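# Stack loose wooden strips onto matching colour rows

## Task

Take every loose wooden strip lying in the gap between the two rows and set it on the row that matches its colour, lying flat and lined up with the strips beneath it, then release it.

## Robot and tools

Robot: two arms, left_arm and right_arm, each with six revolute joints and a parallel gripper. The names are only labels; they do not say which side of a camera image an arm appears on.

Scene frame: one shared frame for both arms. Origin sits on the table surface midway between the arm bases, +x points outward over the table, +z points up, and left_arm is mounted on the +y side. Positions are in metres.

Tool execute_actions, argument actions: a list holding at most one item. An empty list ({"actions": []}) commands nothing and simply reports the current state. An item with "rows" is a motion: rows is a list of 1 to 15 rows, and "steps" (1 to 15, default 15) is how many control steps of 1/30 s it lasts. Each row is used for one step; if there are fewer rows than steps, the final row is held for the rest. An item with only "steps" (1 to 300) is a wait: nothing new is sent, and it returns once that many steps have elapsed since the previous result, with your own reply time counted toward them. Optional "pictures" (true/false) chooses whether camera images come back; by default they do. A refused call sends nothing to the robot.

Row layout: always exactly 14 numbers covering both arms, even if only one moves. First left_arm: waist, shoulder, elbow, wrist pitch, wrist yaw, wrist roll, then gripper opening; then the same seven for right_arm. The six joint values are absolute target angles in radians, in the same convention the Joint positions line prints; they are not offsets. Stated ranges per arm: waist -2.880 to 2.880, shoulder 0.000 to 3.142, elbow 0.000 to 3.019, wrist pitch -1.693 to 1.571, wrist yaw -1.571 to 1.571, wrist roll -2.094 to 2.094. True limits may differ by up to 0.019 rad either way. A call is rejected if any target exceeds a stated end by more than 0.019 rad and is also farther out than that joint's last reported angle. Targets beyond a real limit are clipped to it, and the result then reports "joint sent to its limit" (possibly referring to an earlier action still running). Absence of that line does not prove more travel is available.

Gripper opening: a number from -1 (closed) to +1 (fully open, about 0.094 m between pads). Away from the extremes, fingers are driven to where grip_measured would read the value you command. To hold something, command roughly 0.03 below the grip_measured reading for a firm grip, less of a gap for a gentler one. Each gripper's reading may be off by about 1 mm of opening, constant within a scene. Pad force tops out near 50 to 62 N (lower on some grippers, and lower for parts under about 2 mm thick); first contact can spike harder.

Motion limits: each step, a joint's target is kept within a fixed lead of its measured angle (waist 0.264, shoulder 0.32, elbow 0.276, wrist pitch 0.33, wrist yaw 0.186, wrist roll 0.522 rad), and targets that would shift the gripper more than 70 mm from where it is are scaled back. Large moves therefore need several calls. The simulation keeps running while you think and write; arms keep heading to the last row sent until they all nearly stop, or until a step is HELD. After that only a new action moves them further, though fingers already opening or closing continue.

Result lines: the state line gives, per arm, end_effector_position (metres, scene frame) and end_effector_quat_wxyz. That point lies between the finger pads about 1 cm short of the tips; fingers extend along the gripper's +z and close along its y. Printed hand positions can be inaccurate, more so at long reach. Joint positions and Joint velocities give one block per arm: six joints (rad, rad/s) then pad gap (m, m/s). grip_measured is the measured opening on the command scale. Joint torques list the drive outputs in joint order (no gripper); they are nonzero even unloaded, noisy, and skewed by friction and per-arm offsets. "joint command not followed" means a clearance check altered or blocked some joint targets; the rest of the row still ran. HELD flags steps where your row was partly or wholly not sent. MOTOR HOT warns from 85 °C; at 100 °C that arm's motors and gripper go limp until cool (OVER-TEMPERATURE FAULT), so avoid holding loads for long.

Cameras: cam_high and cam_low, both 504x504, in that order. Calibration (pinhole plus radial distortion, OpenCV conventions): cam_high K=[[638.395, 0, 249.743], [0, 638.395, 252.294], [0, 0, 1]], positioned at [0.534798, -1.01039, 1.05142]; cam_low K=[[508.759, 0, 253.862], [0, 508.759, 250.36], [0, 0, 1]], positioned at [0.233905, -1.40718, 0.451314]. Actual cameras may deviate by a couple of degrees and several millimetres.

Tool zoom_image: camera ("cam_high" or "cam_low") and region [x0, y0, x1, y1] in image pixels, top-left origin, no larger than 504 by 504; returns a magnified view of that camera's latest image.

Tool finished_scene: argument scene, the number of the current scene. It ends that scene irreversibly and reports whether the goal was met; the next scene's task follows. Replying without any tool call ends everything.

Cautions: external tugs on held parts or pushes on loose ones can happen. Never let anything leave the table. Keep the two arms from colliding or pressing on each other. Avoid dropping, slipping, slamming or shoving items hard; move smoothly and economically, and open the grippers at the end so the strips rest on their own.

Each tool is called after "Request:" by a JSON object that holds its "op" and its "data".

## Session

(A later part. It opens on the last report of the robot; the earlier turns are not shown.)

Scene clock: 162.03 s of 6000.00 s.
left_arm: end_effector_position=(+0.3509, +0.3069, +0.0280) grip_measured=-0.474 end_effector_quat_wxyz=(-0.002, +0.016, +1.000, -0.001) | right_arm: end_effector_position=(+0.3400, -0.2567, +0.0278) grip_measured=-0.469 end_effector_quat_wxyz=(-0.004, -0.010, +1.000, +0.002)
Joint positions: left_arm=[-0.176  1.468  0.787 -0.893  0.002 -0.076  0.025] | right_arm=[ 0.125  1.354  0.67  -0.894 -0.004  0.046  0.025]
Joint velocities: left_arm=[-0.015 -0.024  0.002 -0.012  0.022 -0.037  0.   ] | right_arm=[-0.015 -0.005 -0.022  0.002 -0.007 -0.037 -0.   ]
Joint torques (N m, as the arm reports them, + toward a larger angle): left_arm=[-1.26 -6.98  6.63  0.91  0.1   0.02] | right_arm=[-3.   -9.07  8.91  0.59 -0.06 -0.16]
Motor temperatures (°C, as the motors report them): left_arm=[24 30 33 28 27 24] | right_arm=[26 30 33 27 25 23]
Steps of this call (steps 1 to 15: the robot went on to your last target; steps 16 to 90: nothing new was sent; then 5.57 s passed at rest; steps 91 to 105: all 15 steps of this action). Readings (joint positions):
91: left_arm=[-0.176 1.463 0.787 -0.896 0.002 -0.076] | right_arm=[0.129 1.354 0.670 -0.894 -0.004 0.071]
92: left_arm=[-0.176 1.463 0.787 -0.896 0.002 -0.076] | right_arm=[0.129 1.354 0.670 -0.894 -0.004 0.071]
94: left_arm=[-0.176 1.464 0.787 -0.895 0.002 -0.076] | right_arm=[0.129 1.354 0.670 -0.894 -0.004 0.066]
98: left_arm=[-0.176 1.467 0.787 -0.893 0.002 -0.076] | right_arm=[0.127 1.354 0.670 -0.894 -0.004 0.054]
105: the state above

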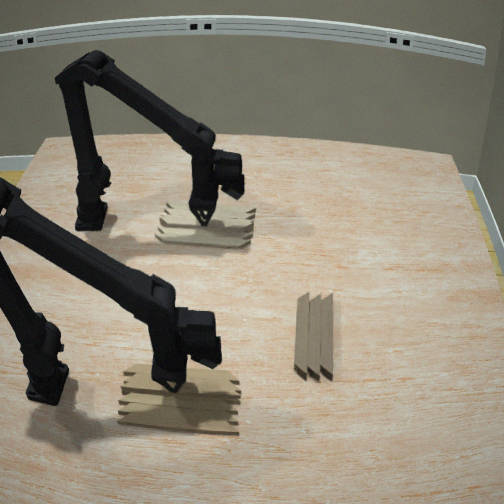

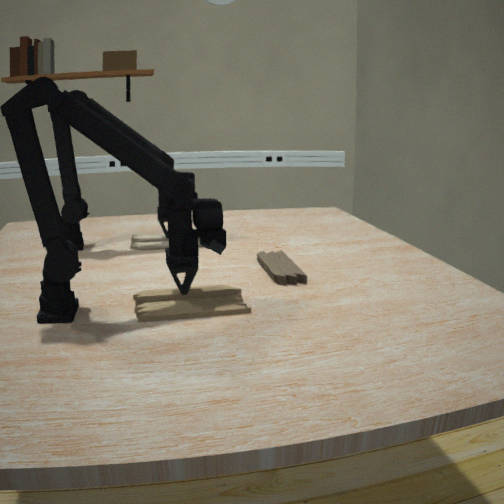

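Request:
{"op": "execute_actions", "data": {"actions": [{"rows":[[-0.175,1.489,0.784,-0.883,0.005,-0.085,-0.49,0.11,1.358,0.68,-0.885,-0.005,0.036,-0.485],[-0.175,1.49,0.784,-0.883,0.005,-0.085,-0.49,0.108,1.358,0.68,-0.885,-0.005,0.036,-0.485],[-0.175,1.49,0.784,-0.883,0.005,-0.085,-0.49,0.106,1.358,0.68,-0.885,-0.005,0.036,-0.485],[-0.175,1.49,0.784,-0.883,0.005,-0.085,-0.49,0.105,1.36,0.676,-0.884,-0.005,0.036,-0.485],[-0.175,1.49,0.784,-0.883,0.005,-0.085,-0.49,0.105,1.362,0.672,-0.883,-0.005,0.036,-0.485],[-0.175,1.49,0.784,-0.883,0.005,-0.085,-0.49,0.105,1.364,0.67,-0.881,-0.005,0.036,-0.485],[-0.175,1.49,0.784,-0.883,0.005,-0.085,-0.49,0.105,1.366,0.669,-0.879,-0.005,0.036,-0.485],[-0.175,1.49,0.784,-0.883,0.005,-0.085,-0.49,0.105,1.368,0.668,-0.877,-0.005,0.036,-0.485],[-0.175,1.49,0.784,-0.883,0.005,-0.085,-0.49,0.105,1.37,0.667,-0.876,-0.005,0.036,-0.485]],"steps":15}]}}

Request:
{"op": "zoom_image", "data": {"camera": "cam_high", "region": [112, 368, 152, 412]}}

Request:
{"op": "zoom_image", "data": {"camera": "cam_high", "region": [210, 375, 250, 419]}}

Scene clock: 166.60 s of 6000.00 s.
left_arm: end_effector_position=(+0.3509, +0.3069, +0.0280) grip_measured=-0.474 end_effector_quat_wxyz=(-0.002, +0.016, +1.000, -0.001) | right_arm: end_effector_position=(+0.3415, -0.2588, +0.0261) grip_measured=-0.469 end_effector_quat_wxyz=(-0.003, -0.008, +1.000, +0.002)
Joint positions: left_arm=[-0.176  1.468  0.787 -0.893  0.002 -0.076  0.025] | right_arm=[ 0.118  1.36   0.67  -0.886 -0.004  0.044  0.025]
Joint velocities: left_arm=[-0.015 -0.005 -0.007 -0.022  0.022 -0.037  0.001] | right_arm=[ 0.005  0.005 -0.022 -0.027 -0.007 -0.051  0.001]
Joint torques (N m, as the arm reports them, + toward a larger angle): left_arm=[-0.83 -7.53  6.63  0.89  0.09  0.06] | right_arm=[-2.85 -8.68  7.7   0.68 -0.07 -0.15]
Motor temperatures (°C, as the motors report them): left_arm=[24 30 33 28 27 24] | right_arm=[26 30 33 27 25 23]
Steps of this call (steps 1 to 15: the robot went on to your last target; steps 16 to 90: nothing new was sent; then 1.07 s passed at rest; steps 91 to 105: all 15 steps of this action). Readings (joint positions):
91: left_arm=[-0.176 1.468 0.787 -0.893 0.002 -0.076] | right_arm=[0.125 1.354 0.670 -0.894 -0.004 0.044]
92: left_arm=[-0.176 1.468 0.787 -0.893 0.002 -0.076] | right_arm=[0.125 1.354 0.670 -0.894 -0.004 0.044]
94: left_arm=[-0.176 1.468 0.787 -0.893 0.002 -0.076] | right_arm=[0.122 1.354 0.670 -0.894 -0.004 0.044]
98: left_arm=[-0.176 1.468 0.787 -0.893 0.002 -0.076] | right_arm=[0.118 1.355 0.670 -0.890 -0.004 0.044]
105: the state above

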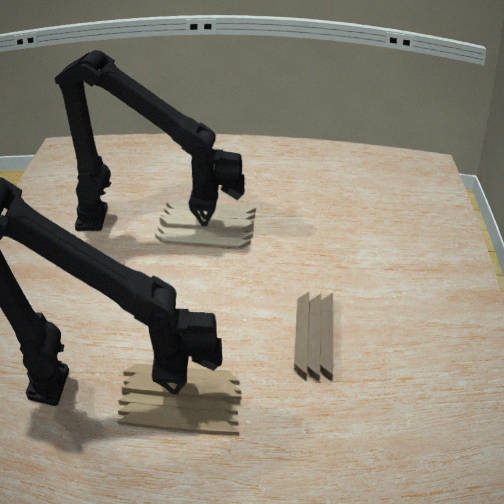

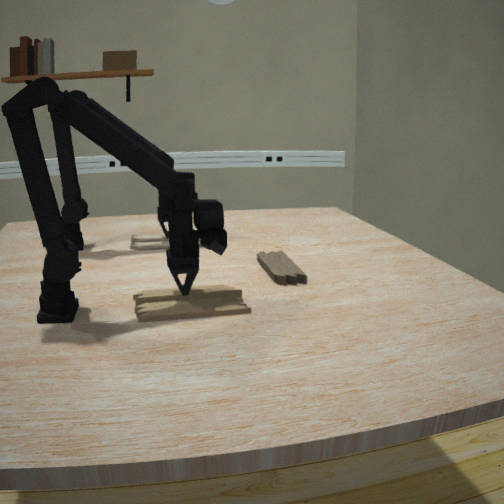

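Region (112, 368, 152, 412) of cam_high's 504x504 image, scaled by 11.455, with more detail than that image has; it fills the left 458 columns of this view, and the rest is white.

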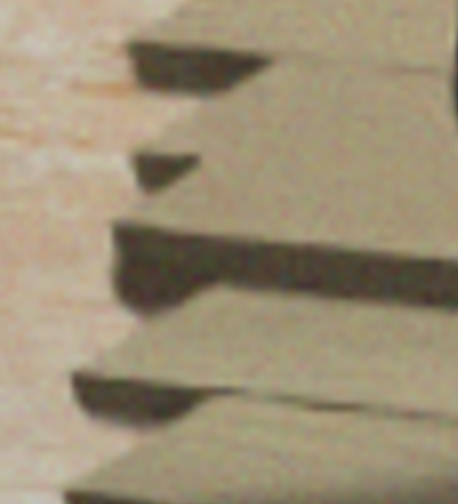

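Region (210, 375, 250, 419) of cam_high's 504x504 image, scaled by 11.455, with more detail than that image has; it fills the left 458 columns of this view, and the rest is white.

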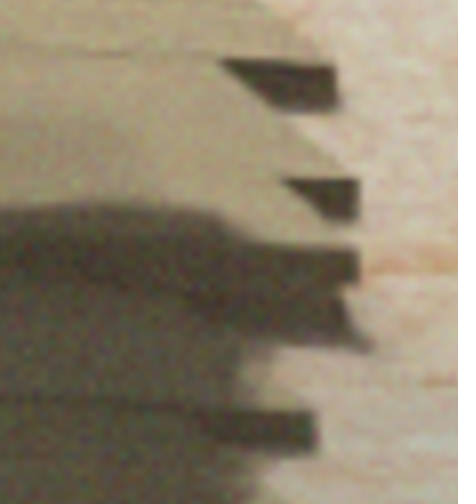

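Request:
{"op": "execute_actions", "data": {"actions": [{"rows":[[-0.175,1.48,0.792,-0.886,0.005,-0.082,-0.475,0.112,1.366,0.675,-0.879,-0.005,0.04,-0.47],[-0.175,1.474,0.797,-0.888,0.005,-0.082,-0.46,0.115,1.363,0.68,-0.881,-0.005,0.04,-0.455],[-0.175,1.474,0.797,-0.888,0.005,-0.082,-0.445,0.115,1.363,0.68,-0.881,-0.005,0.04,-0.44],[-0.175,1.474,0.797,-0.888,0.005,-0.082,-0.43,0.115,1.363,0.68,-0.881,-0.005,0.04,-0.425],[-0.175,1.474,0.797,-0.888,0.005,-0.082,-0.41,0.115,1.363,0.68,-0.881,-0.005,0.04,-0.41],[-0.175,1.474,0.797,-0.888,0.005,-0.082,-0.39,0.115,1.363,0.68,-0.881,-0.005,0.04,-0.39],[-0.175,1.474,0.797,-0.888,0.005,-0.082,-0.36,0.115,1.363,0.68,-0.881,-0.005,0.04,-0.36],[-0.175,1.474,0.797,-0.888,0.005,-0.082,-0.32,0.115,1.363,0.68,-0.881,-0.005,0.04,-0.32],[-0.175,1.474,0.797,-0.888,0.005,-0.082,-0.27,0.115,1.363,0.68,-0.881,-0.005,0.04,-0.27],[-0.175,1.474,0.797,-0.888,0.005,-0.082,-0.21,0.115,1.363,0.68,-0.881,-0.005,0.04,-0.21],[-0.175,1.474,0.797,-0.888,0.005,-0.082,-0.15,0.115,1.363,0.68,-0.881,-0.005,0.04,-0.15],[-0.175,1.474,0.797,-0.888,0.005,-0.082,-0.09,0.115,1.363,0.68,-0.881,-0.005,0.04,-0.09],[-0.175,1.474,0.797,-0.888,0.005,-0.082,-0.03,0.115,1.363,0.68,-0.881,-0.005,0.04,-0.03],[-0.175,1.474,0.797,-0.888,0.005,-0.082,0.03,0.115,1.363,0.68,-0.881,-0.005,0.04,0.03],[-0.175,1.474,0.797,-0.888,0.005,-0.082,0.08,0.115,1.363,0.68,-0.881,-0.005,0.04,0.08]],"steps":15}], "pictures": false}}

Request:
{"op": "execute_actions", "data": {"actions": [{"rows":[[-0.175,1.461,0.811,-0.891,0.005,-0.082,0.1,0.115,1.353,0.694,-0.884,-0.005,0.04,0.1],[-0.175,1.456,0.826,-0.898,0.005,-0.082,0.1,0.115,1.348,0.709,-0.891,-0.005,0.04,0.1],[-0.175,1.45,0.836,-0.908,0.005,-0.082,0.1,0.115,1.342,0.719,-0.901,-0.005,0.04,0.1],[-0.175,1.443,0.844,-0.921,0.005,-0.082,0.1,0.115,1.335,0.727,-0.914,-0.005,0.04,0.1],[-0.175,1.434,0.851,-0.937,0.005,-0.082,0.1,0.115,1.326,0.734,-0.93,-0.005,0.04,0.1],[-0.175,1.424,0.859,-0.955,0.005,-0.082,0.1,0.115,1.316,0.742,-0.948,-0.005,0.04,0.1],[-0.175,1.413,0.867,-0.974,0.005,-0.082,0.1,0.115,1.305,0.75,-0.967,-0.005,0.04,0.1],[-0.175,1.402,0.874,-0.993,0.005,-0.082,0.1,0.115,1.294,0.757,-0.986,-0.005,0.04,0.1],[-0.175,1.391,0.881,-1.011,0.005,-0.082,0.1,0.115,1.283,0.764,-1.004,-0.005,0.04,0.1],[-0.175,1.381,0.887,-1.027,0.005,-0.082,0.1,0.115,1.273,0.77,-1.02,-0.005,0.04,0.1],[-0.175,1.372,0.892,-1.041,0.005,-0.082,0.1,0.115,1.264,0.775,-1.034,-0.005,0.04,0.1],[-0.175,1.365,0.896,-1.052,0.005,-0.082,0.1,0.115,1.257,0.779,-1.045,-0.005,0.04,0.1],[-0.175,1.36,0.899,-1.06,0.005,-0.082,0.1,0.115,1.252,0.782,-1.053,-0.005,0.04,0.1],[-0.175,1.357,0.901,-1.065,0.005,-0.082,0.1,0.115,1.249,0.784,-1.058,-0.005,0.04,0.1],[-0.175,1.356,0.902,-1.067,0.005,-0.082,0.1,0.115,1.248,0.785,-1.06,-0.005,0.04,0.1]],"steps":15}], "pictures": false}}

Request:
{"op": "execute_actions", "data": {"actions": [{"steps":10}]}}

Request:
{"op": "zoom_image", "data": {"camera": "cam_high", "region": [150, 195, 270, 260]}}

Request:
{"op": "zoom_image", "data": {"camera": "cam_high", "region": [110, 355, 250, 445]}}

Scene clock: 177.23 s of 6000.00 s.
left_arm: end_effector_position=(+0.3509, +0.3069, +0.0280) grip_measured=+0.052 end_effector_quat_wxyz=(-0.002, +0.016, +1.000, -0.001) | right_arm: end_effector_position=(+0.3415, -0.2588, +0.0261) grip_measured=+0.052 end_effector_quat_wxyz=(-0.003, -0.008, +1.000, +0.002)
Joint positions: left_arm=[-0.176  1.468  0.787 -0.893  0.002 -0.076  0.049] | right_arm=[ 0.118  1.36   0.67  -0.886 -0.004  0.044  0.049]
Joint velocities: left_arm=[-0.005  0.015 -0.007  0.017 -0.051 -0.051  0.054] | right_arm=[ 0.005 -0.015 -0.007 -0.017  0.022  0.022  0.055]
Joint torques (N m, as the arm reports them, + toward a larger angle): left_arm=[-0.84 -9.61  7.59  0.78  0.07 -0.02] | right_arm=[-2.14 -9.08  8.85  0.51 -0.06 -0.12]
Motor temperatures (°C, as the motors report them): left_arm=[24 30 33 28 27 24] | right_arm=[26 30 32 27 25 23]
Steps of this call (steps 1 to 15: the robot went on to your last target; steps 16 to 90: nothing new was sent; then 7.13 s passed at rest; steps 91 to 105: all 15 steps of this action). Readings (joint positions):
91: left_arm=[-0.176 1.468 0.787 -0.893 0.002 -0.076] | right_arm=[0.118 1.360 0.670 -0.886 -0.004 0.044]
92: left_arm=[-0.176 1.468 0.787 -0.893 0.002 -0.076] | right_arm=[0.118 1.360 0.670 -0.886 -0.004 0.044]
94: left_arm=[-0.176 1.468 0.787 -0.893 0.002 -0.076] | right_arm=[0.118 1.360 0.670 -0.886 -0.004 0.044]
98: left_arm=[-0.176 1.468 0.787 -0.893 0.002 -0.076] | right_arm=[0.118 1.360 0.670 -0.886 -0.004 0.044]
105: the state above

Scene clock: 177.73 s of 6000.00 s.
left_arm: end_effector_position=(+0.3526, +0.3067, +0.0818) grip_measured=+0.098 end_effector_quat_wxyz=(+0.005, +0.016, +1.000, -0.002) | right_arm: end_effector_position=(+0.3407, -0.2588, +0.0739) grip_measured=+0.098 end_effector_quat_wxyz=(+0.001, -0.008, +1.000, +0.002)
Joint positions: left_arm=[-0.176  1.37   0.857 -1.047  0.002 -0.076  0.052] | right_arm=[ 0.118  1.26   0.733 -1.041 -0.004  0.044  0.052]
Joint velocities: left_arm=[-0.015 -0.269  0.144 -0.203  0.037 -0.037 -0.001] | right_arm=[-0.015 -0.239  0.159 -0.178  0.022 -0.007  0.001]
Joint torques (N m, as the arm reports them, + toward a larger angle): left_arm=[-0.88 -7.84 10.58  0.12  0.07  0.  ] | right_arm=[-2.12 -8.94 12.9  -0.06 -0.06 -0.11]
Motor temperatures (°C, as the motors report them): left_arm=[24 30 33 28 27 24] | right_arm=[26 30 33 27 25 23]
Steps of this call (steps 1 to 15: all 15 steps of this action). Readings (joint positions):
1: left_arm=[-0.176 1.468 0.787 -0.893 0.002 -0.076] | right_arm=[0.118 1.360 0.670 -0.886 -0.004 0.044]
2: left_arm=[-0.176 1.468 0.787 -0.893 0.002 -0.076] | right_arm=[0.118 1.360 0.670 -0.886 -0.004 0.044]
4: left_arm=[-0.176 1.468 0.790 -0.899 0.002 -0.076] | right_arm=[0.118 1.360 0.671 -0.893 -0.004 0.044]
8: left_arm=[-0.176 1.453 0.809 -0.951 0.002 -0.076] | right_arm=[0.118 1.342 0.685 -0.946 -0.004 0.044]
15: the state above

Scene clock: 178.07 s of 6000.00 s.
left_arm: end_effector_position=(+0.3537, +0.3066, +0.0895) grip_measured=+0.098 end_effector_quat_wxyz=(+0.011, +0.016, +1.000, -0.002) | right_arm: end_effector_position=(+0.3416, -0.2588, +0.0798) grip_measured=+0.098 end_effector_quat_wxyz=(+0.005, -0.008, +1.000, +0.002)
Joint positions: left_arm=[-0.176  1.355  0.865 -1.059  0.002 -0.076  0.052] | right_arm=[ 0.118  1.248  0.741 -1.054 -0.004  0.044  0.052]
Joint velocities: left_arm=[-0.005 -0.005 -0.007  0.002 -0.022 -0.051  0.   ] | right_arm=[ 0.005 -0.005  0.007 -0.007 -0.037 -0.007 -0.   ]
Joint torques (N m, as the arm reports them, + toward a larger angle): left_arm=[-0.68 -7.41 10.68  0.39  0.08  0.05] | right_arm=[-2.26 -8.74 13.06  0.   -0.06 -0.11]
Motor temperatures (°C, as the motors report them): left_arm=[24 30 33 28 27 24] | right_arm=[26 30 33 27 25 23]
Steps of this call (steps 1 to 10: the robot went on to your last target). Readings (joint positions):
1: left_arm=[-0.176 1.362 0.861 -1.051 0.002 -0.076] | right_arm=[0.118 1.254 0.737 -1.046 -0.004 0.044]
2: left_arm=[-0.176 1.357 0.864 -1.054 0.002 -0.076] | right_arm=[0.118 1.249 0.740 -1.048 -0.004 0.044]
4: left_arm=[-0.176 1.355 0.865 -1.056 0.002 -0.076] | right_arm=[0.118 1.248 0.741 -1.051 -0.004 0.044]
8: left_arm=[-0.176 1.355 0.865 -1.059 0.002 -0.076] | right_arm=[0.118 1.248 0.741 -1.053 -0.004 0.044]
10: the state above

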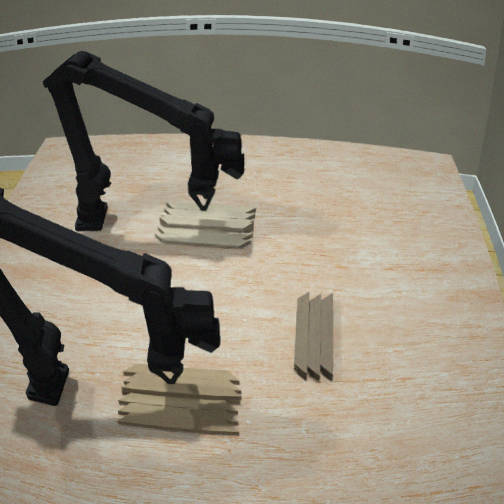

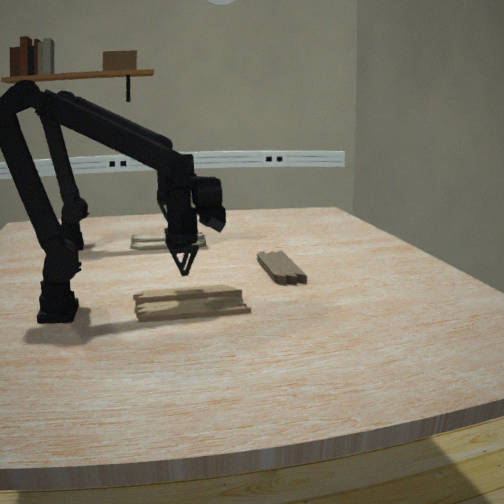

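Region (150, 195, 270, 260) of cam_high's 504x504 image, scaled by 4.200, with more detail than that image has; it fills the top 273 rows of this view, and the rest is white.

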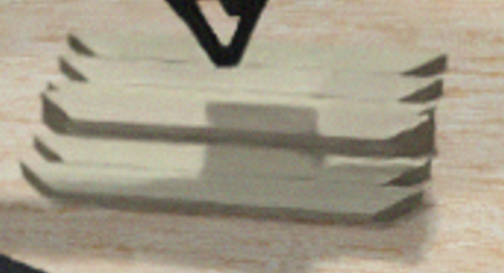

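Region (110, 355, 250, 445) of cam_high's 504x504 image, scaled by 3.600, with more detail than that image has; it fills the top 324 rows of this view, and the rest is white.

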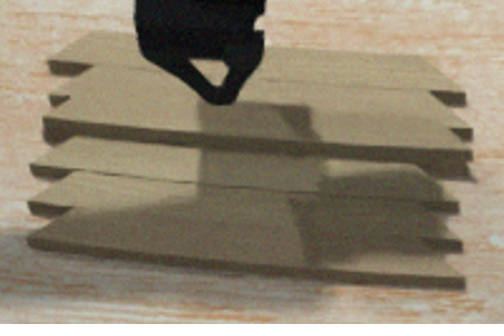

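Request:
{"op": "execute_actions", "data": {"actions": []}}

Scene clock: 180.90 s of 6000.00 s.
left_arm: end_effector_position=(+0.3537, +0.3066, +0.0895) grip_measured=+0.098 end_effector_quat_wxyz=(+0.011, +0.016, +1.000, -0.002) | right_arm: end_effector_position=(+0.3416, -0.2588, +0.0798) grip_measured=+0.098 end_effector_quat_wxyz=(+0.005, -0.008, +1.000, +0.002)
Joint positions: left_arm=[-0.176  1.355  0.865 -1.059  0.002 -0.076  0.052] | right_arm=[ 0.118  1.248  0.741 -1.054 -0.004  0.044  0.052]
Joint velocities: left_arm=[-0.015 -0.015  0.002  0.012 -0.022  0.037 -0.001] | right_arm=[-0.005 -0.015 -0.002 -0.002 -0.007  0.022 -0.001]
Joint torques (N m, as the arm reports them, + toward a larger angle): left_arm=[-1.06 -7.82 10.74  0.23  0.1   0.04] | right_arm=[-2.22 -8.69 13.01  0.01 -0.06 -0.12]
Motor temperatures (°C, as the motors report them): left_arm=[24 30 33 28 27 24] | right_arm=[26 30 33 27 25 23]
Steps of this call (steps 1 to 30: the robot went on to your last target; steps 31 to 85: nothing new was sent). Readings (joint positions):
1: left_arm=[-0.176 1.355 0.865 -1.059 0.002 -0.076] | right_arm=[0.118 1.248 0.741 -1.054 -0.004 0.044]
2: left_arm=[-0.176 1.355 0.865 -1.059 0.002 -0.076] | right_arm=[0.118 1.248 0.741 -1.054 -0.004 0.044]
4: left_arm=[-0.176 1.355 0.865 -1.059 0.002 -0.076] | right_arm=[0.118 1.248 0.741 -1.054 -0.004 0.044]
8: left_arm=[-0.176 1.355 0.865 -1.059 0.002 -0.076] | right_arm=[0.118 1.248 0.741 -1.054 -0.004 0.044]
85: the state above
All arms were judged still, so your last target was given up. Only a new action makes them travel on or press farther. Fingers that are still opening or closing keep moving.

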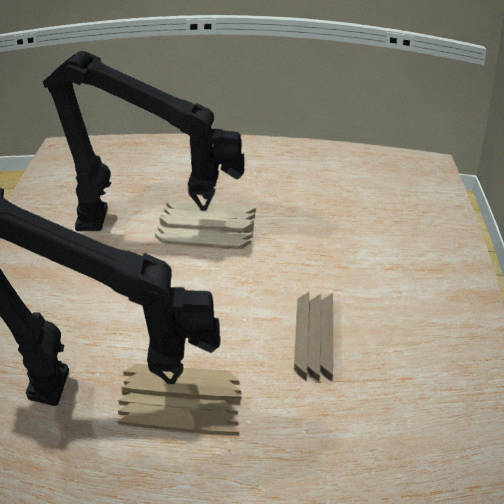

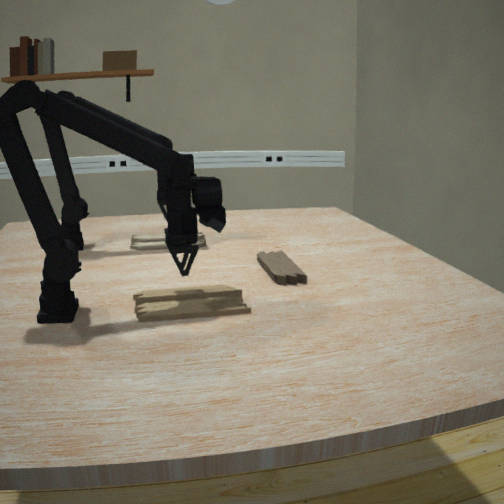

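Request:
{"op": "zoom_image", "data": {"camera": "cam_high", "region": [100, 190, 360, 450]}}

Region (100, 190, 360, 450) of cam_high's 504x504 image, scaled by 1.938, with more detail than that image has.

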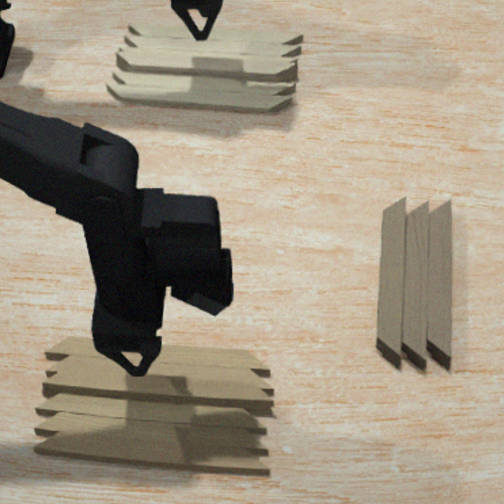

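Request:
{"op": "finished_scene", "data": {"scene": 2}}

The scene is finished: the task was done.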